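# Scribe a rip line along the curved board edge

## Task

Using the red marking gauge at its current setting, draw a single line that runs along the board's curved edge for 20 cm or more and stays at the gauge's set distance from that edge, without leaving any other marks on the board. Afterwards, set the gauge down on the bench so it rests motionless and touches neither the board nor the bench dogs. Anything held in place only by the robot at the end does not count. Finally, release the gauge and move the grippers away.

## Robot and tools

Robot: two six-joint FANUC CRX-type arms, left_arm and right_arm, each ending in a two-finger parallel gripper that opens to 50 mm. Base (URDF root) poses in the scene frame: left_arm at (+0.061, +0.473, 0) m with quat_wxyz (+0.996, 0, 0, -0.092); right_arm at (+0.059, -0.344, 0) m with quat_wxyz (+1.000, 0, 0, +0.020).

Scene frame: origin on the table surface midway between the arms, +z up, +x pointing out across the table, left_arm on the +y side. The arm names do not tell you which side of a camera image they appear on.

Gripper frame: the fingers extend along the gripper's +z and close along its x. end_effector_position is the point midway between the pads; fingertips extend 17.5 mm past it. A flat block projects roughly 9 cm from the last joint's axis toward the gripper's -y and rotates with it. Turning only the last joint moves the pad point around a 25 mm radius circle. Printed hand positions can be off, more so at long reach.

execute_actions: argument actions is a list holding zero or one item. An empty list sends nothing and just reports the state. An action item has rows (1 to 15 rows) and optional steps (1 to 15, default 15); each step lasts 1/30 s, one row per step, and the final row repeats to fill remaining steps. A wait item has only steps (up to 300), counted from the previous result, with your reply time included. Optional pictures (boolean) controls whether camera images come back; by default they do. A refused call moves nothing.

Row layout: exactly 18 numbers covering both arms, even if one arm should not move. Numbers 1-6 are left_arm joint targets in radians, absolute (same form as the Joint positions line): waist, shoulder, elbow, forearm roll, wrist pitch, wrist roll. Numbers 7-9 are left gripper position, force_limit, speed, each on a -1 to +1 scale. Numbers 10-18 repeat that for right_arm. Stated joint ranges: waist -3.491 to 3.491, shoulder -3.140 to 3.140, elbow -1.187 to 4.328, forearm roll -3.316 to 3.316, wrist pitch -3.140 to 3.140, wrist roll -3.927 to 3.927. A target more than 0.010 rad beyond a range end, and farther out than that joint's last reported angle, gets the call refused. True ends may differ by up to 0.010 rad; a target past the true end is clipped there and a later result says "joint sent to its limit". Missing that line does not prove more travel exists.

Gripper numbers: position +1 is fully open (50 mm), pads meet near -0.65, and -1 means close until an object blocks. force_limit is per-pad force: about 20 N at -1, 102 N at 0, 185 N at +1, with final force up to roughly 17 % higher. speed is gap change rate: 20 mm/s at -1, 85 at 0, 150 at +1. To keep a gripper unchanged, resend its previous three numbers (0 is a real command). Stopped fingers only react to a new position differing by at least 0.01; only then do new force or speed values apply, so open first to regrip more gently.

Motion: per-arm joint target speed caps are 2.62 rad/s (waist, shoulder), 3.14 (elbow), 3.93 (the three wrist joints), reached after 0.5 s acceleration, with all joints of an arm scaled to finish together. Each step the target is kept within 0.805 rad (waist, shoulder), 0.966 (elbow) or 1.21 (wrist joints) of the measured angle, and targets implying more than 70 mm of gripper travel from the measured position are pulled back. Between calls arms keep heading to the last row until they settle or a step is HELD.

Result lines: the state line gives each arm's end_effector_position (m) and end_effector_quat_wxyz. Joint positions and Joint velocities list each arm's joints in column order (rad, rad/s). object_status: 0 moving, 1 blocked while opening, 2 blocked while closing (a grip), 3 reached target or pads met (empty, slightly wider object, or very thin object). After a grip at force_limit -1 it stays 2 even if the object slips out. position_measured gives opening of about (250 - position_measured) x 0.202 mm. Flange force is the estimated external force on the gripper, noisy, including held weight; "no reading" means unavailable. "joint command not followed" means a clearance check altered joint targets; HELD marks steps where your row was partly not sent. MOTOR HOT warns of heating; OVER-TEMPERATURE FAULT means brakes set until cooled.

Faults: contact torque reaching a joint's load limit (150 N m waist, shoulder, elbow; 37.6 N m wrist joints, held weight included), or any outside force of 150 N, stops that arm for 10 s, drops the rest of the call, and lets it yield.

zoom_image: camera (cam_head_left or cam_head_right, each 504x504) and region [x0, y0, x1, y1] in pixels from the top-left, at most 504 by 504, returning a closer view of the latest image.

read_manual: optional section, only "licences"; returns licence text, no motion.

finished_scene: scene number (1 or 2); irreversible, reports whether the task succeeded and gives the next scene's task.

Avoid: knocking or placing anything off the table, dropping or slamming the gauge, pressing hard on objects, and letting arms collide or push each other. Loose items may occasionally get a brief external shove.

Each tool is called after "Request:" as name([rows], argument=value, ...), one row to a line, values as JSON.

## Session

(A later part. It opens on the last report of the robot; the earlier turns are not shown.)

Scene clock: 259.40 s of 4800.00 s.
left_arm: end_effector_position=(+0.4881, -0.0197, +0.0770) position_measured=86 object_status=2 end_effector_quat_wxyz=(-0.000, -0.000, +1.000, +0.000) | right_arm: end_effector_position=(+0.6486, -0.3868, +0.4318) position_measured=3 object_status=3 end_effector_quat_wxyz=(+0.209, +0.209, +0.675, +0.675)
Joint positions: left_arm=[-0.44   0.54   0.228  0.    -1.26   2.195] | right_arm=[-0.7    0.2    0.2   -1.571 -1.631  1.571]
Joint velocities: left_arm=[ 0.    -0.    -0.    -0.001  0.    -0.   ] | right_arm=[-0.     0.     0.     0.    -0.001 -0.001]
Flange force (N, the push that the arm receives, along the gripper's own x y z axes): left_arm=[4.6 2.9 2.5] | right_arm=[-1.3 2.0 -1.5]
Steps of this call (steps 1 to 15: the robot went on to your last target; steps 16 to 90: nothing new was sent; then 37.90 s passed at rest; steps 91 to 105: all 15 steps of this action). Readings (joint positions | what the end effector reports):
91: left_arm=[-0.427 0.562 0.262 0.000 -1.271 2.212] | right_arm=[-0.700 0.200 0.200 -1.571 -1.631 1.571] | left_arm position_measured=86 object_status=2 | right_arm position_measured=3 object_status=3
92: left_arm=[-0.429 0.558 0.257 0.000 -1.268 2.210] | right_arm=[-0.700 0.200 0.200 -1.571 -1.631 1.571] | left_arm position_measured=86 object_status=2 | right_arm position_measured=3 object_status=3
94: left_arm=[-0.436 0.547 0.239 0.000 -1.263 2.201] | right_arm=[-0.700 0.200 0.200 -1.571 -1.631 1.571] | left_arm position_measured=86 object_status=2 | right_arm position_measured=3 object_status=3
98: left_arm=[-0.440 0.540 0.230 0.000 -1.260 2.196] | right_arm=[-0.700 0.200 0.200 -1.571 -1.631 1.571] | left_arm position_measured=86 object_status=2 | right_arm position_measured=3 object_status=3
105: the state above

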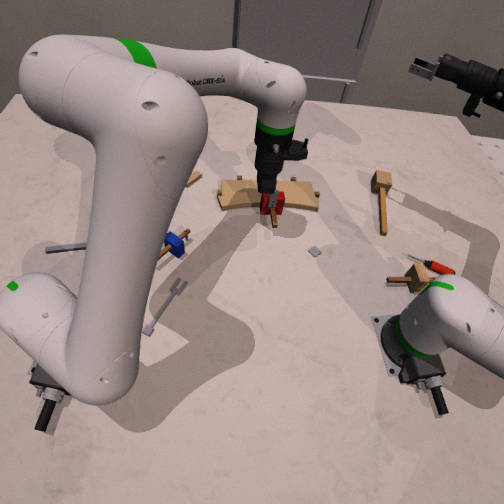

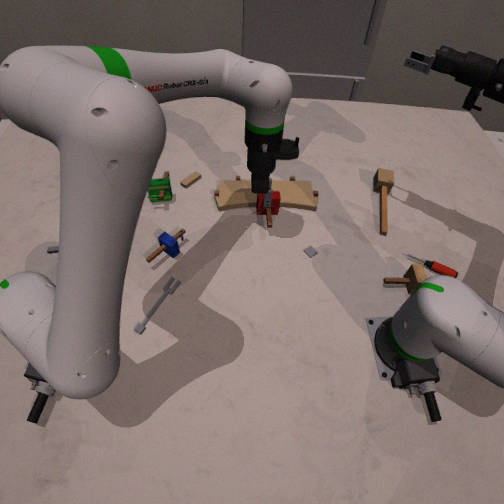

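Request:
execute_actions([
  {"rows":[[-0.2773,0.3376,-0.0609,0,-1.1723,2.2124,-0.97,0.1,-0.6,-0.7,0.2,0.2,-1.5708,-1.6308,1.5708,1,0,-0.4]],"steps":15},
], pictures=false)

Request:
execute_actions([
  {"rows":[[-0.2740,0.3442,-0.0513,0,-1.1753,2.2091,-0.97,0.1,-0.6,-0.7,0.2,0.2,-1.5708,-1.6308,1.5708,1,0,-0.4]],"steps":15},
], pictures=false)

Request:
execute_actions([
  {"rows":[[-0.2715,0.3492,-0.0441,0,-1.1775,2.2066,-0.97,0.1,-0.6,-0.7,0.2,0.2,-1.5708,-1.6308,1.5708,1,0,-0.4]],"steps":15},
])

Request:
zoom_image(camera="cam_head_right", region=[190,150,340,240])

Scene clock: 271.97 s of 4800.00 s.
left_arm: end_effector_position=(+0.4842, +0.0944, +0.0771) position_measured=86 object_status=2 end_effector_quat_wxyz=(+0.000, -0.089, +0.996, -0.000) | right_arm: end_effector_position=(+0.6486, -0.3868, +0.4318) position_measured=3 object_status=3 end_effector_quat_wxyz=(+0.209, +0.209, +0.675, +0.676)
Joint positions: left_arm=[-0.279  0.339 -0.059 -0.    -1.173  2.212] | right_arm=[-0.7    0.2    0.2   -1.571 -1.631  1.571]
Joint velocities: left_arm=[ 0.022 -0.03  -0.044 -0.001  0.015  0.003] | right_arm=[-0.     0.    -0.    -0.    -0.001 -0.001]
Flange force (N, the push that the arm receives, along the gripper's own x y z axes): left_arm=[10.4 20.3 1.9] | right_arm=[-2.4 1.9 -0.9]
Steps of this call (steps 1 to 15: the robot went on to your last target; steps 16 to 90: nothing new was sent; then 9.07 s passed at rest; steps 91 to 105: all 15 steps of this action). Readings (joint positions | what the end effector reports):
91: left_arm=[-0.440 0.539 0.228 0.000 -1.259 2.195] | right_arm=[-0.700 0.200 0.200 -1.571 -1.631 1.571] | left_arm position_measured=86 object_status=2 | right_arm position_measured=3 object_status=3
92: left_arm=[-0.437 0.535 0.222 0.000 -1.257 2.195] | right_arm=[-0.700 0.200 0.200 -1.571 -1.631 1.571] | left_arm position_measured=86 object_status=2 | right_arm position_measured=3 object_status=3
94: left_arm=[-0.419 0.513 0.190 0.000 -1.248 2.197] | right_arm=[-0.700 0.200 0.200 -1.571 -1.631 1.571] | left_arm position_measured=86 object_status=2 | right_arm position_measured=3 object_status=3
98: left_arm=[-0.348 0.426 0.065 0.000 -1.210 2.205] | right_arm=[-0.700 0.200 0.200 -1.571 -1.631 1.571] | left_arm position_measured=86 object_status=2 | right_arm position_measured=3 object_status=3
105: the state above

Scene clock: 272.47 s of 4800.00 s.
left_arm: end_effector_position=(+0.4879, +0.0953, +0.0773) position_measured=86 object_status=2 end_effector_quat_wxyz=(-0.000, -0.090, +0.996, +0.000) | right_arm: end_effector_position=(+0.6486, -0.3868, +0.4318) position_measured=3 object_status=3 end_effector_quat_wxyz=(+0.209, +0.209, +0.675, +0.676)
Joint positions: left_arm=[-0.274  0.344 -0.051 -0.    -1.175  2.209] | right_arm=[-0.7    0.2    0.2   -1.571 -1.631  1.571]
Joint velocities: left_arm=[-0.001  0.001  0.     0.001 -0.    -0.001] | right_arm=[ 0.     0.    -0.    -0.     0.    -0.001]
Flange force (N, the push that the arm receives, along the gripper's own x y z axes): left_arm=[30.2 0.6 -11.6] | right_arm=[-0.4 1.5 -1.2]
Steps of this call (steps 1 to 15: all 15 steps of this action). Readings (joint positions | what the end effector reports):
1: left_arm=[-0.278 0.339 -0.059 -0.000 -1.173 2.212] | right_arm=[-0.700 0.200 0.200 -1.571 -1.631 1.571] | left_arm position_measured=86 object_status=2 | right_arm position_measured=3 object_status=3
2: left_arm=[-0.277 0.340 -0.057 -0.000 -1.173 2.212] | right_arm=[-0.700 0.200 0.200 -1.571 -1.631 1.571] | left_arm position_measured=86 object_status=2 | right_arm position_measured=3 object_status=3
4: left_arm=[-0.275 0.343 -0.053 -0.000 -1.175 2.210] | right_arm=[-0.700 0.200 0.200 -1.571 -1.631 1.571] | left_arm position_measured=86 object_status=2 | right_arm position_measured=3 object_status=3
8: left_arm=[-0.274 0.344 -0.052 -0.000 -1.175 2.209] | right_arm=[-0.700 0.200 0.200 -1.571 -1.631 1.571] | left_arm position_measured=86 object_status=2 | right_arm position_measured=3 object_status=3
15: the state above

Scene clock: 272.97 s of 4800.00 s.
left_arm: end_effector_position=(+0.4908, +0.0953, +0.0775) position_measured=86 object_status=2 end_effector_quat_wxyz=(-0.000, -0.090, +0.996, -0.000) | right_arm: end_effector_position=(+0.6486, -0.3868, +0.4318) position_measured=3 object_status=3 end_effector_quat_wxyz=(+0.209, +0.209, +0.675, +0.676)
Joint positions: left_arm=[-0.272  0.349 -0.044  0.    -1.178  2.207] | right_arm=[-0.7    0.2    0.2   -1.571 -1.631  1.571]
Joint velocities: left_arm=[-0.001 -0.     0.     0.001  0.001 -0.001] | right_arm=[-0.     0.    -0.    -0.    -0.001  0.001]
Flange force (N, the push that the arm receives, along the gripper's own x y z axes): left_arm=[86.9 17.3 -37.6] | right_arm=[-1.1 2.1 -1.1]
Steps of this call (steps 1 to 15: all 15 steps of this action). Readings (joint positions | what the end effector reports):
1: left_arm=[-0.274 0.345 -0.051 -0.000 -1.175 2.209] | right_arm=[-0.700 0.200 0.200 -1.571 -1.631 1.571] | left_arm position_measured=86 object_status=2 | right_arm position_measured=3 object_status=3
2: left_arm=[-0.273 0.346 -0.049 0.000 -1.176 2.208] | right_arm=[-0.700 0.200 0.200 -1.571 -1.631 1.571] | left_arm position_measured=86 object_status=2 | right_arm position_measured=3 object_status=3
4: left_arm=[-0.272 0.348 -0.046 0.000 -1.178 2.207] | right_arm=[-0.700 0.200 0.200 -1.571 -1.631 1.571] | left_arm position_measured=86 object_status=2 | right_arm position_measured=3 object_status=3
8: left_arm=[-0.272 0.349 -0.045 0.000 -1.178 2.207] | right_arm=[-0.700 0.200 0.200 -1.571 -1.631 1.571] | left_arm position_measured=86 object_status=2 | right_arm position_measured=3 object_status=3
15: the state above

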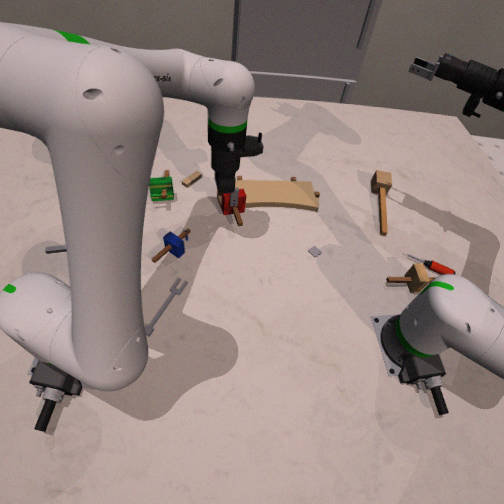

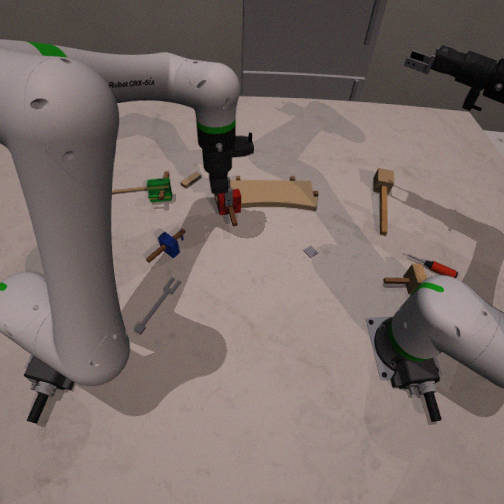

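Region (190, 150, 340, 240) of cam_head_right's 504x504 image, scaled by 3.360, with more detail than that image has; it fills the top 302 rows of this view, and the rest is white.

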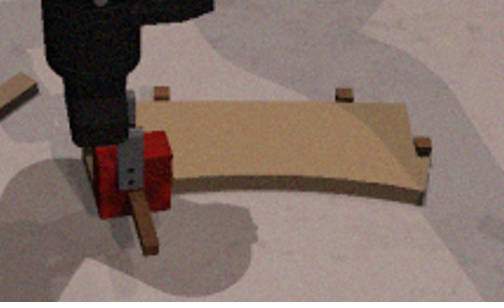

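Request:
execute_actions([
  {"rows":[[-0.2746,0.3430,-0.0531,0,-1.1747,2.2097,-0.97,0.1,-0.6,-0.7,0.2,0.2,-1.5708,-1.6308,1.5708,1,0,-0.4]],"steps":15},
], pictures=false)

Request:
execute_actions([
  {"rows":[[-0.2746,0.3430,-0.0531,0,-1.1747,2.235,-0.97,0.1,-0.6,-0.7,0.2,0.2,-1.5708,-1.6308,1.5708,1,0,-0.4]],"steps":15},
], pictures=false)

Request:
execute_actions([
  {"rows":[[-0.2746,0.3430,-0.0531,0,-1.1747,2.26,-0.97,0.1,-0.6,-0.7,0.2,0.2,-1.5708,-1.6308,1.5708,1,0,-0.4]],"steps":15},
], pictures=false)

Scene clock: 284.07 s of 4800.00 s.
left_arm: end_effector_position=(+0.4873, +0.0954, +0.0772) position_measured=86 object_status=2 end_effector_quat_wxyz=(+0.000, -0.090, +0.996, +0.000) | right_arm: end_effector_position=(+0.6486, -0.3868, +0.4318) position_measured=3 object_status=3 end_effector_quat_wxyz=(+0.209, +0.209, +0.675, +0.676)
Joint positions: left_arm=[-0.275  0.343 -0.053 -0.    -1.175  2.21 ] | right_arm=[-0.7    0.2    0.2   -1.571 -1.631  1.571]
Joint velocities: left_arm=[-0.003 -0.    -0.     0.003 -0.    -0.   ] | right_arm=[ 0.001  0.     0.    -0.    -0.001  0.   ]
Flange force (N, the push that the arm receives, along the gripper's own x y z axes): left_arm=[19.6 -0.1 -4.4] | right_arm=[-3.0 1.6 -1.1]
Steps of this call (steps 1 to 15: the robot went on to your last target; steps 16 to 90: nothing new was sent; then 7.60 s passed at rest; steps 91 to 105: all 15 steps of this action). Readings (joint positions | what the end effector reports):
91: left_arm=[-0.272 0.349 -0.044 -0.000 -1.177 2.207] | right_arm=[-0.700 0.200 0.200 -1.571 -1.631 1.571] | left_arm position_measured=86 object_status=2 | right_arm position_measured=3 object_status=3
92: left_arm=[-0.272 0.347 -0.047 -0.000 -1.176 2.207] | right_arm=[-0.700 0.200 0.200 -1.571 -1.631 1.571] | left_arm position_measured=86 object_status=2 | right_arm position_measured=3 object_status=3
94: left_arm=[-0.273 0.345 -0.051 -0.000 -1.174 2.209] | right_arm=[-0.700 0.200 0.200 -1.571 -1.631 1.571] | left_arm position_measured=86 object_status=2 | right_arm position_measured=3 object_status=3
98: left_arm=[-0.274 0.343 -0.053 -0.000 -1.174 2.210] | right_arm=[-0.700 0.200 0.200 -1.571 -1.631 1.571] | left_arm position_measured=86 object_status=2 | right_arm position_measured=3 object_status=3
105: the state above

Scene clock: 284.57 s of 4800.00 s.
left_arm: end_effector_position=(+0.4878, +0.0954, +0.0772) position_measured=86 object_status=2 end_effector_quat_wxyz=(-0.000, -0.102, +0.995, +0.000) | right_arm: end_effector_position=(+0.6486, -0.3868, +0.4318) position_measured=3 object_status=3 end_effector_quat_wxyz=(+0.209, +0.209, +0.675, +0.676)
Joint positions: left_arm=[-0.275  0.343 -0.053  0.    -1.175  2.235] | right_arm=[-0.7    0.2    0.2   -1.571 -1.631  1.571]
Joint velocities: left_arm=[ 0.    -0.001  0.     0.    -0.     0.   ] | right_arm=[-0.    -0.     0.     0.001 -0.    -0.   ]
Flange force (N, the push that the arm receives, along the gripper's own x y z axes): left_arm=[25.1 2.2 -0.5] | right_arm=[-2.6 2.2 -1.1]
Steps of this call (steps 1 to 15: all 15 steps of this action). Readings (joint positions | what the end effector reports):
1: left_arm=[-0.275 0.343 -0.053 -0.000 -1.175 2.211] | right_arm=[-0.700 0.200 0.200 -1.571 -1.631 1.571] | left_arm position_measured=86 object_status=2 | right_arm position_measured=3 object_status=3
2: left_arm=[-0.275 0.343 -0.053 -0.000 -1.175 2.217] | right_arm=[-0.700 0.200 0.200 -1.571 -1.631 1.571] | left_arm position_measured=86 object_status=2 | right_arm position_measured=3 object_status=3
4: left_arm=[-0.275 0.343 -0.053 0.000 -1.175 2.229] | right_arm=[-0.700 0.200 0.200 -1.571 -1.631 1.571] | left_arm position_measured=86 object_status=2 | right_arm position_measured=3 object_status=3
8: left_arm=[-0.275 0.343 -0.053 0.000 -1.175 2.234] | right_arm=[-0.700 0.200 0.200 -1.571 -1.631 1.571] | left_arm position_measured=86 object_status=2 | right_arm position_measured=3 object_status=3
15: the state above

Scene clock: 285.07 s of 4800.00 s.
left_arm: end_effector_position=(+0.4884, +0.0955, +0.0772) position_measured=86 object_status=2 end_effector_quat_wxyz=(-0.000, -0.115, +0.993, +0.000) | right_arm: end_effector_position=(+0.6486, -0.3868, +0.4318) position_measured=3 object_status=3 end_effector_quat_wxyz=(+0.209, +0.209, +0.675, +0.676)
Joint positions: left_arm=[-0.275  0.343 -0.053  0.    -1.175  2.26 ] | right_arm=[-0.7    0.2    0.2   -1.571 -1.631  1.571]
Joint velocities: left_arm=[-0.    -0.001 -0.001  0.001  0.001 -0.001] | right_arm=[ 0.    -0.    -0.    -0.001  0.    -0.   ]
Flange force (N, the push that the arm receives, along the gripper's own x y z axes): left_arm=[39.9 11.5 -11.1] | right_arm=[-2.1 2.1 -2.0]
Steps of this call (steps 1 to 15: all 15 steps of this action). Readings (joint positions | what the end effector reports):
1: left_arm=[-0.275 0.343 -0.053 0.000 -1.175 2.236] | right_arm=[-0.700 0.200 0.200 -1.571 -1.631 1.571] | left_arm position_measured=86 object_status=2 | right_arm position_measured=3 object_status=3
2: left_arm=[-0.275 0.343 -0.053 0.000 -1.175 2.242] | right_arm=[-0.700 0.200 0.200 -1.571 -1.631 1.571] | left_arm position_measured=86 object_status=2 | right_arm position_measured=3 object_status=3
4: left_arm=[-0.275 0.343 -0.053 0.000 -1.175 2.254] | right_arm=[-0.700 0.200 0.200 -1.571 -1.631 1.571] | left_arm position_measured=86 object_status=2 | right_arm position_measured=3 object_status=3
8: left_arm=[-0.275 0.343 -0.053 0.000 -1.175 2.259] | right_arm=[-0.700 0.200 0.200 -1.571 -1.631 1.571] | left_arm position_measured=86 object_status=2 | right_arm position_measured=3 object_status=3
15: the state above

Request:
execute_actions([
  {"rows":[[-0.2773,0.3376,-0.0609,0,-1.1723,2.2124,-0.97,0.1,-0.6,-0.7,0.2,0.2,-1.5708,-1.6308,1.5708,1,0,-0.4]],"steps":8},
], pictures=false)

Request:
execute_actions([
  {"rows":[[-0.4402,0.5398,0.2284,0,-1.2595,2.1953,-0.97,0.1,-0.6,-0.7,0.2,0.2,-1.5708,-1.6308,1.5708,1,0,-0.4]],"steps":15},
], pictures=false)

Request:
execute_actions([
  {"rows":[[-0.5537,0.75,0.5629,0,-1.3837,2.1138,-0.97,0.1,-0.6,-0.7,0.2,0.2,-1.5708,-1.6308,1.5708,1,0,-0.4]],"steps":15},
], pictures=false)

Request:
execute_actions([
  {"rows":[[-0.5507,0.7551,0.5716,0,-1.3873,2.1108,-0.97,0.1,-0.6,-0.7,0.2,0.2,-1.5708,-1.6308,1.5708,1,0,-0.4]],"steps":15},
])

Scene clock: 303.23 s of 4800.00 s.
left_arm: end_effector_position=(+0.4845, +0.0954, +0.0770) position_measured=86 object_status=2 end_effector_quat_wxyz=(+0.000, -0.091, +0.996, +0.000) | right_arm: end_effector_position=(+0.6486, -0.3868, +0.4318) position_measured=3 object_status=3 end_effector_quat_wxyz=(+0.209, +0.209, +0.675, +0.676)
Joint positions: left_arm=[-0.277  0.338 -0.06  -0.    -1.172  2.214] | right_arm=[-0.7    0.2    0.2   -1.571 -1.631  1.571]
Joint velocities: left_arm=[-0.004 -0.003 -0.004 -0.001 -0.004 -0.023] | right_arm=[ 0.    -0.    -0.     0.    -0.001 -0.   ]
Flange force (N, the push that the arm receives, along the gripper's own x y z axes): left_arm=[7.3 9.0 2.5] | right_arm=[-1.2 2.1 -1.2]
Steps of this call (steps 1 to 15: the robot went on to your last target; steps 16 to 90: nothing new was sent; then 14.90 s passed at rest; steps 91 to 98: all 8 steps of this action). Readings (joint positions | what the end effector reports):
91: left_arm=[-0.275 0.343 -0.053 0.000 -1.175 2.260] | right_arm=[-0.700 0.200 0.200 -1.571 -1.631 1.571] | left_arm position_measured=86 object_status=2 | right_arm position_measured=3 object_status=3
92: left_arm=[-0.275 0.342 -0.054 -0.000 -1.174 2.253] | right_arm=[-0.700 0.200 0.200 -1.571 -1.631 1.571] | left_arm position_measured=86 object_status=2 | right_arm position_measured=3 object_status=3
94: left_arm=[-0.276 0.340 -0.058 -0.000 -1.172 2.228] | right_arm=[-0.700 0.200 0.200 -1.571 -1.631 1.571] | left_arm position_measured=86 object_status=2 | right_arm position_measured=3 object_status=3
98: the state above

Scene clock: 303.73 s of 4800.00 s.
left_arm: end_effector_position=(+0.4881, -0.0188, +0.0769) position_measured=86 object_status=2 end_effector_quat_wxyz=(-0.000, -0.001, +1.000, +0.000) | right_arm: end_effector_position=(+0.6486, -0.3868, +0.4318) position_measured=3 object_status=3 end_effector_quat_wxyz=(+0.209, +0.209, +0.675, +0.676)
Joint positions: left_arm=[-0.439  0.538  0.226  0.    -1.259  2.195] | right_arm=[-0.7    0.2    0.2   -1.571 -1.631  1.571]
Joint velocities: left_arm=[-0.023  0.031  0.046 -0.    -0.015 -0.004] | right_arm=[ 0. -0.  0. -0. -0.  0.]
Flange force (N, the push that the arm receives, along the gripper's own x y z axes): left_arm=[-4.4 -19.8 3.6] | right_arm=[-2.4 2.0 -1.3]
Steps of this call (steps 1 to 15: all 15 steps of this action). Readings (joint positions | what the end effector reports):
1: left_arm=[-0.277 0.338 -0.060 -0.000 -1.173 2.213] | right_arm=[-0.700 0.200 0.200 -1.571 -1.631 1.571] | left_arm position_measured=86 object_status=2 | right_arm position_measured=3 object_status=3
2: left_arm=[-0.281 0.342 -0.055 -0.000 -1.175 2.212] | right_arm=[-0.700 0.200 0.200 -1.571 -1.631 1.571] | left_arm position_measured=86 object_status=2 | right_arm position_measured=3 object_status=3
4: left_arm=[-0.299 0.364 -0.023 -0.000 -1.186 2.210] | right_arm=[-0.700 0.200 0.200 -1.571 -1.631 1.571] | left_arm position_measured=86 object_status=2 | right_arm position_measured=3 object_status=3
8: left_arm=[-0.369 0.452 0.102 0.000 -1.223 2.203] | right_arm=[-0.700 0.200 0.200 -1.571 -1.631 1.571] | left_arm position_measured=86 object_status=2 | right_arm position_measured=3 object_status=3
15: the state above

Scene clock: 304.23 s of 4800.00 s.
left_arm: end_effector_position=(+0.4881, -0.1191, +0.0769) position_measured=86 object_status=2 end_effector_quat_wxyz=(-0.000, +0.097, +0.995, +0.000) | right_arm: end_effector_position=(+0.6486, -0.3868, +0.4318) position_measured=3 object_status=3 end_effector_quat_wxyz=(+0.209, +0.209, +0.675, +0.676)
Joint positions: left_arm=[-0.553  0.749  0.561  0.    -1.383  2.114] | right_arm=[-0.7    0.2    0.2   -1.571 -1.631  1.571]
Joint velocities: left_arm=[-0.019  0.041  0.061 -0.    -0.024 -0.016] | right_arm=[ 0.     0.     0.     0.    -0.001 -0.002]
Flange force (N, the push that the arm receives, along the gripper's own x y z axes): left_arm=[-2.8 -16.0 4.5] | right_arm=[-0.9 1.9 -1.6]
Steps of this call (steps 1 to 15: all 15 steps of this action). Readings (joint positions | what the end effector reports):
1: left_arm=[-0.440 0.540 0.228 0.000 -1.260 2.195] | right_arm=[-0.700 0.200 0.200 -1.571 -1.631 1.571] | left_arm position_measured=86 object_status=2 | right_arm position_measured=3 object_status=3
2: left_arm=[-0.442 0.543 0.234 0.000 -1.262 2.194] | right_arm=[-0.700 0.200 0.200 -1.571 -1.631 1.571] | left_arm position_measured=86 object_status=2 | right_arm position_measured=3 object_status=3
4: left_arm=[-0.454 0.564 0.268 0.000 -1.274 2.186] | right_arm=[-0.700 0.200 0.200 -1.571 -1.631 1.571] | left_arm position_measured=86 object_status=2 | right_arm position_measured=3 object_status=3
8: left_arm=[-0.502 0.654 0.409 0.000 -1.326 2.151] | right_arm=[-0.700 0.200 0.200 -1.571 -1.631 1.571] | left_arm position_measured=86 object_status=2 | right_arm position_measured=3 object_status=3
15: the state above

Scene clock: 304.73 s of 4800.00 s.
left_arm: end_effector_position=(+0.4911, -0.1197, +0.0771) position_measured=86 object_status=2 end_effector_quat_wxyz=(-0.000, +0.097, +0.995, -0.000) | right_arm: end_effector_position=(+0.6486, -0.3868, +0.4318) position_measured=3 object_status=3 end_effector_quat_wxyz=(+0.209, +0.209, +0.675, +0.676)
Joint positions: left_arm=[-0.551  0.755  0.572  0.    -1.387  2.111] | right_arm=[-0.7    0.2    0.2   -1.571 -1.631  1.571]
Joint velocities: left_arm=[-0.003  0.     0.001  0.001 -0.     0.   ] | right_arm=[-0.     0.     0.    -0.     0.    -0.001]
Flange force (N, the push that the arm receives, along the gripper's own x y z axes): left_arm=[4.6 3.6 3.1] | right_arm=[-1.5 2.2 -1.9]
Steps of this call (steps 1 to 15: all 15 steps of this action). Readings (joint positions | what the end effector reports):
1: left_arm=[-0.553 0.750 0.562 0.000 -1.384 2.114] | right_arm=[-0.700 0.200 0.200 -1.571 -1.631 1.571] | left_arm position_measured=86 object_status=2 | right_arm position_measured=3 object_status=3
2: left_arm=[-0.553 0.751 0.565 0.000 -1.385 2.113] | right_arm=[-0.700 0.200 0.200 -1.571 -1.631 1.571] | left_arm position_measured=86 object_status=2 | right_arm position_measured=3 object_status=3
4: left_arm=[-0.552 0.754 0.569 0.000 -1.386 2.112] | right_arm=[-0.700 0.200 0.200 -1.571 -1.631 1.571] | left_arm position_measured=86 object_status=2 | right_arm position_measured=3 object_status=3
8: left_arm=[-0.551 0.755 0.571 0.000 -1.387 2.111] | right_arm=[-0.700 0.200 0.200 -1.571 -1.631 1.571] | left_arm position_measured=86 object_status=2 | right_arm position_measured=3 object_status=3
15: the state above

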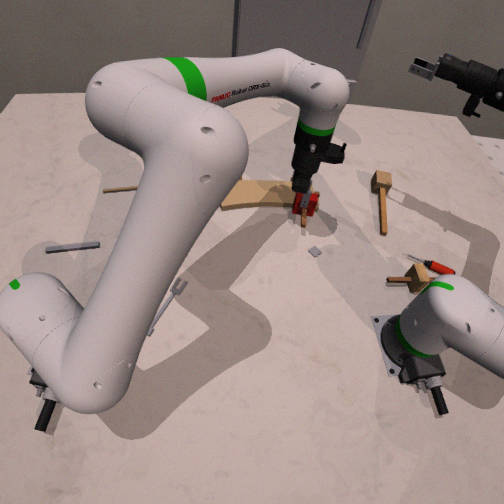

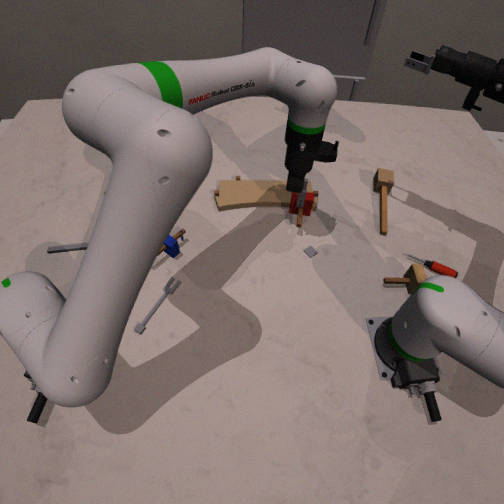

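Request:
execute_actions([
  {"rows":[[-0.5482,0.7594,0.5788,0,-1.3902,2.1083,-0.97,0.1,-0.6,-0.7,0.2,0.2,-1.5708,-1.6308,1.5708,1,0,-0.4]],"steps":12},
], pictures=false)

Request:
execute_actions([
  {"rows":[[-0.5462,0.7629,0.5846,0,-1.3925,2.1063,-0.97,0.1,-0.6,-0.7,0.2,0.2,-1.5708,-1.6308,1.5708,1,0,-0.4]],"steps":12},
], pictures=false)

Request:
execute_actions([
  {"rows":[[-0.5462,0.7629,0.5846,0,-1.3925,2.1263,-0.97,0.1,-0.6,-0.7,0.2,0.2,-1.5708,-1.6308,1.5708,1,0,-0.4]],"steps":12},
], pictures=false)

Scene clock: 314.83 s of 4800.00 s.
left_arm: end_effector_position=(+0.4937, -0.1196, +0.0771) position_measured=86 object_status=2 end_effector_quat_wxyz=(+0.000, +0.097, +0.995, +0.000) | right_arm: end_effector_position=(+0.6486, -0.3868, +0.4318) position_measured=3 object_status=3 end_effector_quat_wxyz=(+0.209, +0.209, +0.675, +0.676)
Joint positions: left_arm=[-0.548  0.759  0.579 -0.    -1.39   2.108] | right_arm=[-0.7    0.2    0.2   -1.571 -1.631  1.571]
Joint velocities: left_arm=[ 0.     0.001  0.001  0.001 -0.    -0.001] | right_arm=[-0.    -0.     0.001  0.    -0.     0.   ]
Flange force (N, the push that the arm receives, along the gripper's own x y z axes): left_arm=[4.1 3.0 3.1] | right_arm=[-2.1 2.1 -1.4]
Steps of this call (steps 1 to 15: the robot went on to your last target; steps 16 to 90: nothing new was sent; then 6.70 s passed at rest; steps 91 to 102: all 12 steps of this action). Readings (joint positions | what the end effector reports):
91: left_arm=[-0.551 0.755 0.572 -0.000 -1.388 2.111] | right_arm=[-0.700 0.200 0.200 -1.571 -1.631 1.571] | left_arm position_measured=86 object_status=2 | right_arm position_measured=3 object_status=3
92: left_arm=[-0.550 0.757 0.574 -0.000 -1.388 2.110] | right_arm=[-0.700 0.200 0.200 -1.571 -1.631 1.571] | left_arm position_measured=86 object_status=2 | right_arm position_measured=3 object_status=3
94: left_arm=[-0.549 0.758 0.577 -0.000 -1.390 2.109] | right_arm=[-0.700 0.200 0.200 -1.571 -1.631 1.571] | left_arm position_measured=86 object_status=2 | right_arm position_measured=3 object_status=3
98: left_arm=[-0.548 0.759 0.579 -0.000 -1.390 2.108] | right_arm=[-0.700 0.200 0.200 -1.571 -1.631 1.571] | left_arm position_measured=86 object_status=2 | right_arm position_measured=3 object_status=3
102: the state above

Scene clock: 315.23 s of 4800.00 s.
left_arm: end_effector_position=(+0.4957, -0.1195, +0.0771) position_measured=86 object_status=2 end_effector_quat_wxyz=(+0.000, +0.097, +0.995, +0.000) | right_arm: end_effector_position=(+0.6486, -0.3868, +0.4318) position_measured=3 object_status=3 end_effector_quat_wxyz=(+0.209, +0.209, +0.675, +0.676)
Joint positions: left_arm=[-0.546  0.763  0.585 -0.    -1.392  2.106] | right_arm=[-0.7    0.2    0.2   -1.571 -1.631  1.571]
Joint velocities: left_arm=[-0.001  0.002  0.    -0.001 -0.    -0.001] | right_arm=[ 0.     0.    -0.     0.    -0.001  0.   ]
Flange force (N, the push that the arm receives, along the gripper's own x y z axes): left_arm=[6.9 5.8 4.1] | right_arm=[-2.0 2.5 -0.5]
Steps of this call (steps 1 to 12: all 12 steps of this action). Readings (joint positions | what the end effector reports):
1: left_arm=[-0.548 0.760 0.579 -0.000 -1.390 2.108] | right_arm=[-0.700 0.200 0.200 -1.571 -1.631 1.571] | left_arm position_measured=86 object_status=2 | right_arm position_measured=3 object_status=3
2: left_arm=[-0.547 0.761 0.581 -0.000 -1.391 2.108] | right_arm=[-0.700 0.200 0.200 -1.571 -1.631 1.571] | left_arm position_measured=86 object_status=2 | right_arm position_measured=3 object_status=3
4: left_arm=[-0.547 0.762 0.583 -0.000 -1.392 2.107] | right_arm=[-0.700 0.200 0.200 -1.571 -1.631 1.571] | left_arm position_measured=86 object_status=2 | right_arm position_measured=3 object_status=3
8: left_arm=[-0.546 0.763 0.584 -0.000 -1.392 2.106] | right_arm=[-0.700 0.200 0.200 -1.571 -1.631 1.571] | left_arm position_measured=86 object_status=2 | right_arm position_measured=3 object_status=3
12: the state above

Scene clock: 315.63 s of 4800.00 s.
left_arm: end_effector_position=(+0.4962, -0.1196, +0.0771) position_measured=86 object_status=2 end_effector_quat_wxyz=(+0.000, +0.087, +0.996, +0.000) | right_arm: end_effector_position=(+0.6486, -0.3868, +0.4318) position_measured=3 object_status=3 end_effector_quat_wxyz=(+0.209, +0.209, +0.675, +0.676)
Joint positions: left_arm=[-0.546  0.763  0.585 -0.    -1.393  2.126] | right_arm=[-0.7    0.2    0.2   -1.571 -1.631  1.571]
Joint velocities: left_arm=[-0.001 -0.001  0.001 -0.     0.     0.002] | right_arm=[ 0.     0.001  0.     0.     0.001 -0.   ]
Flange force (N, the push that the arm receives, along the gripper's own x y z axes): left_arm=[3.9 1.8 2.5] | right_arm=[-1.2 1.5 -1.0]
Steps of this call (steps 1 to 12: all 12 steps of this action). Readings (joint positions | what the end effector reports):
1: left_arm=[-0.546 0.763 0.585 -0.000 -1.392 2.107] | right_arm=[-0.700 0.200 0.200 -1.571 -1.631 1.571] | left_arm position_measured=86 object_status=2 | right_arm position_measured=3 object_status=3
2: left_arm=[-0.546 0.763 0.585 -0.000 -1.392 2.112] | right_arm=[-0.700 0.200 0.200 -1.571 -1.631 1.571] | left_arm position_measured=86 object_status=2 | right_arm position_measured=3 object_status=3
4: left_arm=[-0.546 0.763 0.585 -0.000 -1.392 2.121] | right_arm=[-0.700 0.200 0.200 -1.571 -1.631 1.571] | left_arm position_measured=86 object_status=2 | right_arm position_measured=3 object_status=3
8: left_arm=[-0.546 0.763 0.585 -0.000 -1.392 2.126] | right_arm=[-0.700 0.200 0.200 -1.571 -1.631 1.571] | left_arm position_measured=86 object_status=2 | right_arm position_measured=3 object_status=3
12: the state above

Request:
execute_actions([
  {"rows":[[-0.5447,0.7655,0.589,0,-1.3943,2.1248,-0.97,0.1,-0.6,-0.7,0.2,0.2,-1.5708,-1.6308,1.5708,1,0,-0.4]],"steps":12},
], pictures=false)

Request:
execute_actions([
  {"rows":[[-0.5447,0.7655,0.589,0,-1.3943,2.145,-0.97,0.1,-0.6,-0.7,0.2,0.2,-1.5708,-1.6308,1.5708,1,0,-0.4]],"steps":12},
], pictures=false)

Request:
execute_actions([
  {"rows":[[-0.5447,0.7655,0.589,0,-1.3943,2.165,-0.97,0.1,-0.6,-0.7,0.2,0.2,-1.5708,-1.6308,1.5708,1,0,-0.4]],"steps":12},
], pictures=false)

Scene clock: 326.43 s of 4800.00 s.
left_arm: end_effector_position=(+0.4976, -0.1196, +0.0771) position_measured=86 object_status=2 end_effector_quat_wxyz=(-0.000, +0.087, +0.996, -0.000) | right_arm: end_effector_position=(+0.6486, -0.3868, +0.4318) position_measured=3 object_status=3 end_effector_quat_wxyz=(+0.209, +0.209, +0.675, +0.676)
Joint positions: left_arm=[-0.545  0.765  0.589  0.    -1.394  2.125] | right_arm=[-0.7    0.2    0.2   -1.571 -1.631  1.571]
Joint velocities: left_arm=[ 0.     0.     0.002 -0.    -0.     0.002] | right_arm=[ 0.    -0.    -0.     0.     0.001 -0.   ]
Flange force (N, the push that the arm receives, along the gripper's own x y z axes): left_arm=[24.4 6.1 -1.4] | right_arm=[-1.5 2.3 -1.3]
Steps of this call (steps 1 to 15: the robot went on to your last target; steps 16 to 90: nothing new was sent; then 7.40 s passed at rest; steps 91 to 102: all 12 steps of this action). Readings (joint positions | what the end effector reports):
91: left_arm=[-0.546 0.763 0.585 -0.000 -1.393 2.126] | right_arm=[-0.700 0.200 0.200 -1.571 -1.631 1.571] | left_arm position_measured=86 object_status=2 | right_arm position_measured=3 object_status=3
92: left_arm=[-0.546 0.764 0.586 -0.000 -1.393 2.126] | right_arm=[-0.700 0.200 0.200 -1.571 -1.631 1.571] | left_arm position_measured=86 object_status=2 | right_arm position_measured=3 object_status=3
94: left_arm=[-0.545 0.765 0.588 0.000 -1.394 2.126] | right_arm=[-0.700 0.200 0.200 -1.571 -1.631 1.571] | left_arm position_measured=86 object_status=2 | right_arm position_measured=3 object_status=3
98: left_arm=[-0.545 0.765 0.589 0.000 -1.394 2.125] | right_arm=[-0.700 0.200 0.200 -1.571 -1.631 1.571] | left_arm position_measured=86 object_status=2 | right_arm position_measured=3 object_status=3
102: the state above

Scene clock: 326.83 s of 4800.00 s.
left_arm: end_effector_position=(+0.4981, -0.1196, +0.0771) position_measured=86 object_status=2 end_effector_quat_wxyz=(-0.000, +0.077, +0.997, +0.000) | right_arm: end_effector_position=(+0.6486, -0.3868, +0.4318) position_measured=3 object_status=3 end_effector_quat_wxyz=(+0.209, +0.209, +0.675, +0.676)
Joint positions: left_arm=[-0.545  0.766  0.589  0.    -1.394  2.145] | right_arm=[-0.7    0.2    0.2   -1.571 -1.631  1.571]
Joint velocities: left_arm=[ 0.     0.001  0.    -0.     0.001 -0.002] | right_arm=[ 0.    -0.     0.    -0.001 -0.     0.001]
Flange force (N, the push that the arm receives, along the gripper's own x y z axes): left_arm=[37.9 5.8 -8.3] | right_arm=[-3.2 1.9 -1.4]
Steps of this call (steps 1 to 12: all 12 steps of this action). Readings (joint positions | what the end effector reports):
1: left_arm=[-0.545 0.765 0.589 0.000 -1.394 2.125] | right_arm=[-0.700 0.200 0.200 -1.571 -1.631 1.571] | left_arm position_measured=86 object_status=2 | right_arm position_measured=3 object_status=3
2: left_arm=[-0.545 0.765 0.589 0.000 -1.394 2.130] | right_arm=[-0.700 0.200 0.200 -1.571 -1.631 1.571] | left_arm position_measured=86 object_status=2 | right_arm position_measured=3 object_status=3
4: left_arm=[-0.545 0.766 0.589 0.000 -1.395 2.140] | right_arm=[-0.700 0.200 0.200 -1.571 -1.631 1.571] | left_arm position_measured=86 object_status=2 | right_arm position_measured=3 object_status=3
8: left_arm=[-0.545 0.766 0.589 0.000 -1.395 2.144] | right_arm=[-0.700 0.200 0.200 -1.571 -1.631 1.571] | left_arm position_measured=86 object_status=2 | right_arm position_measured=3 object_status=3
12: the state above

Scene clock: 327.23 s of 4800.00 s.
left_arm: end_effector_position=(+0.4986, -0.1197, +0.0771) position_measured=86 object_status=2 end_effector_quat_wxyz=(-0.000, +0.067, +0.998, +0.000) | right_arm: end_effector_position=(+0.6486, -0.3868, +0.4318) position_measured=3 object_status=3 end_effector_quat_wxyz=(+0.209, +0.209, +0.675, +0.676)
Joint positions: left_arm=[-0.545  0.766  0.589  0.    -1.394  2.165] | right_arm=[-0.7    0.2    0.2   -1.571 -1.631  1.571]
Joint velocities: left_arm=[ 0.002  0.001 -0.    -0.001  0.     0.   ] | right_arm=[ 0.001 -0.    -0.    -0.     0.001 -0.   ]
Flange force (N, the push that the arm receives, along the gripper's own x y z axes): left_arm=[56.6 16.6 -15.4] | right_arm=[-2.6 2.6 -1.1]
Steps of this call (steps 1 to 12: all 12 steps of this action). Readings (joint positions | what the end effector reports):
1: left_arm=[-0.545 0.766 0.589 0.000 -1.394 2.146] | right_arm=[-0.700 0.200 0.200 -1.571 -1.631 1.571] | left_arm position_measured=86 object_status=2 | right_arm position_measured=3 object_status=3
2: left_arm=[-0.545 0.766 0.589 0.000 -1.394 2.151] | right_arm=[-0.700 0.200 0.200 -1.571 -1.631 1.571] | left_arm position_measured=86 object_status=2 | right_arm position_measured=3 object_status=3
4: left_arm=[-0.545 0.766 0.589 0.000 -1.394 2.160] | right_arm=[-0.700 0.200 0.200 -1.571 -1.631 1.571] | left_arm position_measured=86 object_status=2 | right_arm position_measured=3 object_status=3
8: left_arm=[-0.545 0.766 0.589 0.000 -1.394 2.164] | right_arm=[-0.700 0.200 0.200 -1.571 -1.631 1.571] | left_arm position_measured=86 object_status=2 | right_arm position_measured=3 object_status=3
12: the state above

Request:
execute_actions([
  {"rows":[[-0.5457,0.7638,0.5862,0,-1.3932,2.121,-0.97,0.1,-0.6,-0.7,0.2,0.2,-1.5708,-1.6308,1.5708,1,0,-0.4]],"steps":10},
], pictures=false)

Request:
execute_actions([
  {"rows":[[-0.5457,0.7651,0.5825,0,-1.3882,2.121,-0.97,0.1,-0.6,-0.7,0.2,0.2,-1.5708,-1.6308,1.5708,1,0,-0.4]],"steps":12},
], pictures=false)

Request:
execute_actions([
  {"rows":[[-0.5457,0.7659,0.5802,0,-1.3851,2.121,-0.97,0.1,-0.6,-0.7,0.2,0.2,-1.5708,-1.6308,1.5708,1,0,-0.4]],"steps":12},
], pictures=false)

Scene clock: 342.57 s of 4800.00 s.
left_arm: end_effector_position=(+0.4970, -0.1195, +0.0772) position_measured=86 object_status=2 end_effector_quat_wxyz=(+0.000, +0.089, +0.996, +0.000) | right_arm: end_effector_position=(+0.6486, -0.3868, +0.4318) position_measured=3 object_status=3 end_effector_quat_wxyz=(+0.209, +0.209, +0.675, +0.676)
Joint positions: left_arm=[-0.545  0.764  0.586 -0.    -1.393  2.122] | right_arm=[-0.7    0.2    0.2   -1.571 -1.631  1.571]
Joint velocities: left_arm=[-0.002 -0.    -0.002  0.    -0.003 -0.007] | right_arm=[ 0.    -0.    -0.     0.001  0.     0.   ]
Flange force (N, the push that the arm receives, along the gripper's own x y z axes): left_arm=[9.6 4.9 3.7] | right_arm=[-2.4 2.6 -1.4]
Steps of this call (steps 1 to 15: the robot went on to your last target; steps 16 to 90: nothing new was sent; then 12.00 s passed at rest; steps 91 to 100: all 10 steps of this action). Readings (joint positions | what the end effector reports):
91: left_arm=[-0.545 0.765 0.589 -0.000 -1.394 2.165] | right_arm=[-0.700 0.200 0.200 -1.571 -1.631 1.571] | left_arm position_measured=86 object_status=2 | right_arm position_measured=3 object_status=3
92: left_arm=[-0.545 0.765 0.589 -0.000 -1.394 2.158] | right_arm=[-0.700 0.200 0.200 -1.571 -1.631 1.571] | left_arm position_measured=86 object_status=2 | right_arm position_measured=3 object_status=3
94: left_arm=[-0.545 0.764 0.587 -0.000 -1.393 2.135] | right_arm=[-0.700 0.200 0.200 -1.571 -1.631 1.571] | left_arm position_measured=86 object_status=2 | right_arm position_measured=3 object_status=3
98: left_arm=[-0.545 0.764 0.587 -0.000 -1.393 2.123] | right_arm=[-0.700 0.200 0.200 -1.571 -1.631 1.571] | left_arm position_measured=86 object_status=2 | right_arm position_measured=3 object_status=3
100: the state above

Scene clock: 342.97 s of 4800.00 s.
left_arm: end_effector_position=(+0.4966, -0.1196, +0.0747) position_measured=86 object_status=2 end_effector_quat_wxyz=(+0.000, +0.090, +0.996, -0.000) | right_arm: end_effector_position=(+0.6486, -0.3868, +0.4318) position_measured=3 object_status=3 end_effector_quat_wxyz=(+0.209, +0.209, +0.675, +0.676)
Joint positions: left_arm=[-0.546  0.765  0.583 -0.    -1.388  2.121] | right_arm=[-0.7    0.2    0.2   -1.571 -1.631  1.571]
Joint velocities: left_arm=[-0.001  0.    -0.     0.001  0.    -0.002] | right_arm=[-0.    -0.     0.     0.001 -0.001  0.001]
Flange force (N, the push that the arm receives, along the gripper's own x y z axes): left_arm=[3.0 2.5 2.3] | right_arm=[-2.2 2.2 -1.4]
Steps of this call (steps 1 to 12: all 12 steps of this action). Readings (joint positions | what the end effector reports):
1: left_arm=[-0.545 0.764 0.586 -0.000 -1.393 2.121] | right_arm=[-0.700 0.200 0.200 -1.571 -1.631 1.571] | left_arm position_measured=86 object_status=2 | right_arm position_measured=3 object_status=3
2: left_arm=[-0.546 0.764 0.585 -0.000 -1.391 2.121] | right_arm=[-0.700 0.200 0.200 -1.571 -1.631 1.571] | left_arm position_measured=86 object_status=2 | right_arm position_measured=3 object_status=3
4: left_arm=[-0.546 0.764 0.583 -0.000 -1.389 2.121] | right_arm=[-0.700 0.200 0.200 -1.571 -1.631 1.571] | left_arm position_measured=86 object_status=2 | right_arm position_measured=3 object_status=3
8: left_arm=[-0.546 0.765 0.583 -0.000 -1.388 2.121] | right_arm=[-0.700 0.200 0.200 -1.571 -1.631 1.571] | left_arm position_measured=86 object_status=2 | right_arm position_measured=3 object_status=3
12: the state above

Scene clock: 343.37 s of 4800.00 s.
left_arm: end_effector_position=(+0.4966, -0.1196, +0.0731) position_measured=86 object_status=2 end_effector_quat_wxyz=(-0.000, +0.090, +0.996, -0.000) | right_arm: end_effector_position=(+0.6486, -0.3868, +0.4318) position_measured=3 object_status=3 end_effector_quat_wxyz=(+0.209, +0.209, +0.675, +0.676)
Joint positions: left_arm=[-0.546  0.766  0.58   0.    -1.385  2.121] | right_arm=[-0.7    0.2    0.2   -1.571 -1.631  1.571]
Joint velocities: left_arm=[ 0.002  0.     0.     0.     0.    -0.001] | right_arm=[ 0.     0.    -0.001 -0.001 -0.002 -0.   ]
Flange force (N, the push that the arm receives, along the gripper's own x y z axes): left_arm=[3.7 1.7 2.7] | right_arm=[-0.7 1.6 -1.1]
Steps of this call (steps 1 to 12: all 12 steps of this action). Readings (joint positions | what the end effector reports):
1: left_arm=[-0.546 0.765 0.582 0.000 -1.388 2.121] | right_arm=[-0.700 0.200 0.200 -1.571 -1.631 1.571] | left_arm position_measured=86 object_status=2 | right_arm position_measured=3 object_status=3
2: left_arm=[-0.546 0.765 0.582 0.000 -1.387 2.121] | right_arm=[-0.700 0.200 0.200 -1.571 -1.631 1.571] | left_arm position_measured=86 object_status=2 | right_arm position_measured=3 object_status=3
4: left_arm=[-0.546 0.766 0.581 0.000 -1.386 2.121] | right_arm=[-0.700 0.200 0.200 -1.571 -1.631 1.571] | left_arm position_measured=86 object_status=2 | right_arm position_measured=3 object_status=3
8: left_arm=[-0.546 0.766 0.580 0.000 -1.385 2.121] | right_arm=[-0.700 0.200 0.200 -1.571 -1.631 1.571] | left_arm position_measured=86 object_status=2 | right_arm position_measured=3 object_status=3
12: the state above

Request:
execute_actions([
  {"rows":[[-0.545,0.7671,0.5822,0,-1.3859,2.121,-0.97,0.1,-0.6,-0.7,0.2,0.2,-1.5708,-1.6308,1.5708,1,0,-0.4]],"steps":10},
], pictures=false)

Request:
execute_actions([
  {"rows":[[-0.545,0.7679,0.5801,0,-1.383,2.121,-0.97,0.1,-0.6,-0.7,0.2,0.2,-1.5708,-1.6308,1.5708,1,0,-0.4]],"steps":12},
], pictures=false)

Request:
execute_actions([
  {"rows":[[-0.545,0.7687,0.578,0,-1.3801,2.121,-0.97,0.1,-0.6,-0.7,0.2,0.2,-1.5708,-1.6308,1.5708,1,0,-0.4]],"steps":12},
], pictures=false)

Scene clock: 354.33 s of 4800.00 s.
left_arm: end_effector_position=(+0.4972, -0.1196, +0.0731) position_measured=86 object_status=2 end_effector_quat_wxyz=(-0.000, +0.089, +0.996, +0.000) | right_arm: end_effector_position=(+0.6486, -0.3868, +0.4318) position_measured=3 object_status=3 end_effector_quat_wxyz=(+0.209, +0.209, +0.675, +0.676)
Joint positions: left_arm=[-0.545  0.767  0.582 -0.    -1.386  2.121] | right_arm=[-0.7    0.2    0.2   -1.571 -1.631  1.571]
Joint velocities: left_arm=[ 0.    -0.001  0.002  0.001 -0.     0.   ] | right_arm=[-0.     0.     0.    -0.     0.    -0.001]
Flange force (N, the push that the arm receives, along the gripper's own x y z axes): left_arm=[14.9 2.0 4.2] | right_arm=[-3.0 2.1 -1.0]
Steps of this call (steps 1 to 15: the robot went on to your last target; steps 16 to 90: nothing new was sent; then 7.63 s passed at rest; steps 91 to 100: all 10 steps of this action). Readings (joint positions | what the end effector reports):
91: left_arm=[-0.546 0.766 0.580 -0.000 -1.385 2.121] | right_arm=[-0.700 0.200 0.200 -1.571 -1.631 1.571] | left_arm position_measured=86 object_status=2 | right_arm position_measured=3 object_status=3
92: left_arm=[-0.546 0.766 0.581 -0.000 -1.385 2.121] | right_arm=[-0.700 0.200 0.200 -1.571 -1.631 1.571] | left_arm position_measured=86 object_status=2 | right_arm position_measured=3 object_status=3
94: left_arm=[-0.546 0.767 0.582 -0.000 -1.386 2.121] | right_arm=[-0.700 0.200 0.200 -1.571 -1.631 1.571] | left_arm position_measured=86 object_status=2 | right_arm position_measured=3 object_status=3
98: left_arm=[-0.545 0.767 0.582 -0.000 -1.386 2.121] | right_arm=[-0.700 0.200 0.200 -1.571 -1.631 1.571] | left_arm position_measured=86 object_status=2 | right_arm position_measured=3 object_status=3
100: the state above

Scene clock: 354.73 s of 4800.00 s.
left_arm: end_effector_position=(+0.4973, -0.1196, +0.0717) position_measured=86 object_status=2 end_effector_quat_wxyz=(+0.000, +0.089, +0.996, -0.000) | right_arm: end_effector_position=(+0.6486, -0.3868, +0.4318) position_measured=3 object_status=3 end_effector_quat_wxyz=(+0.209, +0.209, +0.675, +0.676)
Joint positions: left_arm=[-0.545  0.768  0.58  -0.    -1.383  2.121] | right_arm=[-0.7    0.2    0.2   -1.571 -1.631  1.571]
Joint velocities: left_arm=[ 0.    -0.001 -0.     0.     0.     0.   ] | right_arm=[-0.    -0.     0.    -0.    -0.    -0.001]
Flange force (N, the push that the arm receives, along the gripper's own x y z axes): left_arm=[14.3 -2.2 -4.4] | right_arm=[-3.3 2.1 -0.4]
Steps of this call (steps 1 to 12: all 12 steps of this action). Readings (joint positions | what the end effector reports):
1: left_arm=[-0.545 0.767 0.582 -0.000 -1.386 2.121] | right_arm=[-0.700 0.200 0.200 -1.571 -1.631 1.571] | left_arm position_measured=86 object_status=2 | right_arm position_measured=3 object_status=3
2: left_arm=[-0.545 0.767 0.582 -0.000 -1.385 2.121] | right_arm=[-0.700 0.200 0.200 -1.571 -1.631 1.571] | left_arm position_measured=86 object_status=2 | right_arm position_measured=3 object_status=3
4: left_arm=[-0.545 0.768 0.581 0.000 -1.384 2.121] | right_arm=[-0.700 0.200 0.200 -1.571 -1.631 1.571] | left_arm position_measured=86 object_status=2 | right_arm position_measured=3 object_status=3
8: left_arm=[-0.545 0.768 0.580 -0.000 -1.383 2.121] | right_arm=[-0.700 0.200 0.200 -1.571 -1.631 1.571] | left_arm position_measured=86 object_status=2 | right_arm position_measured=3 object_status=3
12: the state above

Scene clock: 355.13 s of 4800.00 s.
left_arm: end_effector_position=(+0.4973, -0.1195, +0.0702) position_measured=86 object_status=2 end_effector_quat_wxyz=(-0.000, +0.089, +0.996, +0.000) | right_arm: end_effector_position=(+0.6486, -0.3868, +0.4318) position_measured=3 object_status=3 end_effector_quat_wxyz=(+0.209, +0.209, +0.675, +0.676)
Joint positions: left_arm=[-0.545  0.769  0.578 -0.    -1.38   2.121] | right_arm=[-0.7    0.2    0.2   -1.571 -1.631  1.571]
Joint velocities: left_arm=[-0.     0.001 -0.002 -0.     0.     0.001] | right_arm=[ 0.     0.    -0.001 -0.     0.    -0.001]
Flange force (N, the push that the arm receives, along the gripper's own x y z axes): left_arm=[19.8 2.6 -3.9] | right_arm=[-1.4 2.2 -1.7]
Steps of this call (steps 1 to 12: all 12 steps of this action). Readings (joint positions | what the end effector reports):
1: left_arm=[-0.545 0.768 0.580 -0.000 -1.383 2.121] | right_arm=[-0.700 0.200 0.200 -1.571 -1.631 1.571] | left_arm position_measured=86 object_status=2 | right_arm position_measured=3 object_status=3
2: left_arm=[-0.545 0.768 0.579 -0.000 -1.382 2.121] | right_arm=[-0.700 0.200 0.200 -1.571 -1.631 1.571] | left_arm position_measured=86 object_status=2 | right_arm position_measured=3 object_status=3
4: left_arm=[-0.545 0.769 0.578 -0.000 -1.381 2.121] | right_arm=[-0.700 0.200 0.200 -1.571 -1.631 1.571] | left_arm position_measured=86 object_status=2 | right_arm position_measured=3 object_status=3
8: left_arm=[-0.545 0.769 0.578 -0.000 -1.380 2.121] | right_arm=[-0.700 0.200 0.200 -1.571 -1.631 1.571] | left_arm position_measured=86 object_status=2 | right_arm position_measured=3 object_status=3
12: the state above

Friction only; continue.

Request:
execute_actions([
  {"rows":[[-0.545,0.7694,0.576,0,-1.3774,2.121,-0.97,0.1,-0.6,-0.7,0.2,0.2,-1.5708,-1.6308,1.5708,1,0,-0.4]],"steps":12},
], pictures=false)

Request:
execute_actions([
  {"rows":[[-0.545,0.7699,0.5746,0,-1.3755,2.121,-0.97,0.1,-0.6,-0.7,0.2,0.2,-1.5708,-1.6308,1.5708,1,0,-0.4]],"steps":12},
])

Request:
zoom_image(camera="cam_head_left", region=[260,160,350,240])

Scene clock: 367.67 s of 4800.00 s.
left_arm: end_effector_position=(+0.4973, -0.1196, +0.0690) position_measured=86 object_status=2 end_effector_quat_wxyz=(+0.000, +0.089, +0.996, -0.000) | right_arm: end_effector_position=(+0.6486, -0.3868, +0.4318) position_measured=3 object_status=3 end_effector_quat_wxyz=(+0.209, +0.209, +0.675, +0.676)
Joint positions: left_arm=[-0.545  0.769  0.576 -0.    -1.377  2.121] | right_arm=[-0.7    0.2    0.2   -1.571 -1.631  1.571]
Joint velocities: left_arm=[ 0.    -0.     0.001 -0.001  0.    -0.   ] | right_arm=[-0.     0.     0.     0.     0.001  0.001]
Flange force (N, the push that the arm receives, along the gripper's own x y z axes): left_arm=[25.3 4.0 -20.0] | right_arm=[-2.1 2.1 -0.8]
Steps of this call (steps 1 to 15: the robot went on to your last target; steps 16 to 90: nothing new was sent; then 9.13 s passed at rest; steps 91 to 102: all 12 steps of this action). Readings (joint positions | what the end effector reports):
91: left_arm=[-0.545 0.769 0.578 -0.000 -1.380 2.121] | right_arm=[-0.700 0.200 0.200 -1.571 -1.631 1.571] | left_arm position_measured=86 object_status=2 | right_arm position_measured=3 object_status=3
92: left_arm=[-0.545 0.769 0.577 -0.000 -1.379 2.121] | right_arm=[-0.700 0.200 0.200 -1.571 -1.631 1.571] | left_arm position_measured=86 object_status=2 | right_arm position_measured=3 object_status=3
94: left_arm=[-0.545 0.769 0.576 0.000 -1.378 2.121] | right_arm=[-0.700 0.200 0.200 -1.571 -1.631 1.571] | left_arm position_measured=86 object_status=2 | right_arm position_measured=3 object_status=3
98: left_arm=[-0.545 0.769 0.576 -0.000 -1.378 2.121] | right_arm=[-0.700 0.200 0.200 -1.571 -1.631 1.571] | left_arm position_measured=86 object_status=2 | right_arm position_measured=3 object_status=3
102: the state above

Scene clock: 368.07 s of 4800.00 s.
left_arm: end_effector_position=(+0.4973, -0.1195, +0.0680) position_measured=86 object_status=2 end_effector_quat_wxyz=(+0.000, +0.089, +0.996, -0.000) | right_arm: end_effector_position=(+0.6486, -0.3868, +0.4318) position_measured=3 object_status=3 end_effector_quat_wxyz=(+0.209, +0.209, +0.675, +0.676)
Joint positions: left_arm=[-0.545  0.77   0.575  0.    -1.376  2.121] | right_arm=[-0.7    0.2    0.2   -1.571 -1.631  1.571]
Joint velocities: left_arm=[-0.    -0.001  0.     0.001  0.    -0.   ] | right_arm=[ 0. -0. -0. -0. -0. -0.]
Flange force (N, the push that the arm receives, along the gripper's own x y z axes): left_arm=[35.3 3.2 -40.4] | right_arm=[-2.6 2.2 -1.4]
Steps of this call (steps 1 to 12: all 12 steps of this action). Readings (joint positions | what the end effector reports):
1: left_arm=[-0.545 0.769 0.576 -0.000 -1.377 2.121] | right_arm=[-0.700 0.200 0.200 -1.571 -1.631 1.571] | left_arm position_measured=86 object_status=2 | right_arm position_measured=3 object_status=3
2: left_arm=[-0.545 0.769 0.575 0.000 -1.377 2.121] | right_arm=[-0.700 0.200 0.200 -1.571 -1.631 1.571] | left_arm position_measured=86 object_status=2 | right_arm position_measured=3 object_status=3
4: left_arm=[-0.545 0.770 0.575 0.000 -1.376 2.121] | right_arm=[-0.700 0.200 0.200 -1.571 -1.631 1.571] | left_arm position_measured=86 object_status=2 | right_arm position_measured=3 object_status=3
8: left_arm=[-0.545 0.770 0.575 -0.000 -1.376 2.121] | right_arm=[-0.700 0.200 0.200 -1.571 -1.631 1.571] | left_arm position_measured=86 object_status=2 | right_arm position_measured=3 object_status=3
12: the state above

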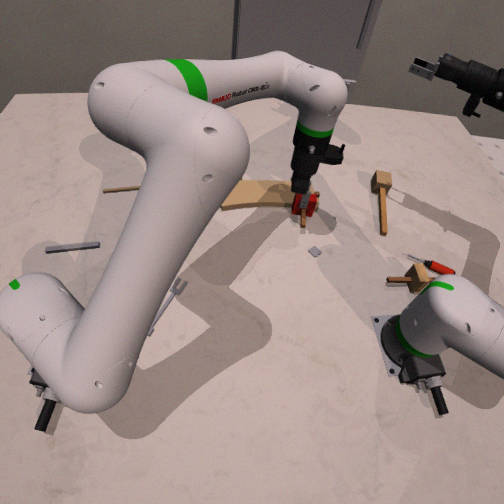

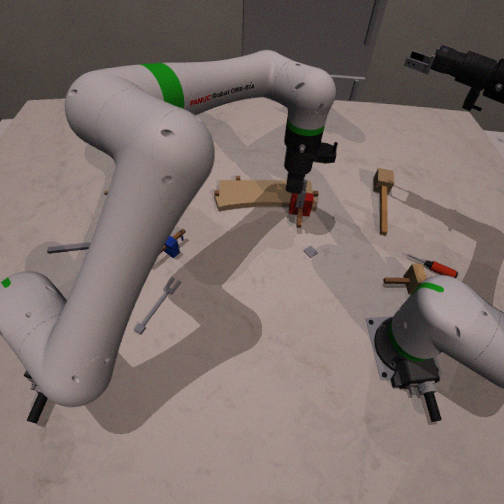

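Region (260, 160, 350, 240) of cam_head_left's 504x504 image, scaled by 5.600, with more detail than that image has.

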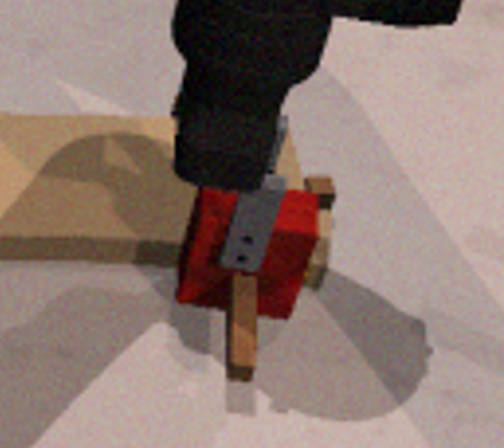

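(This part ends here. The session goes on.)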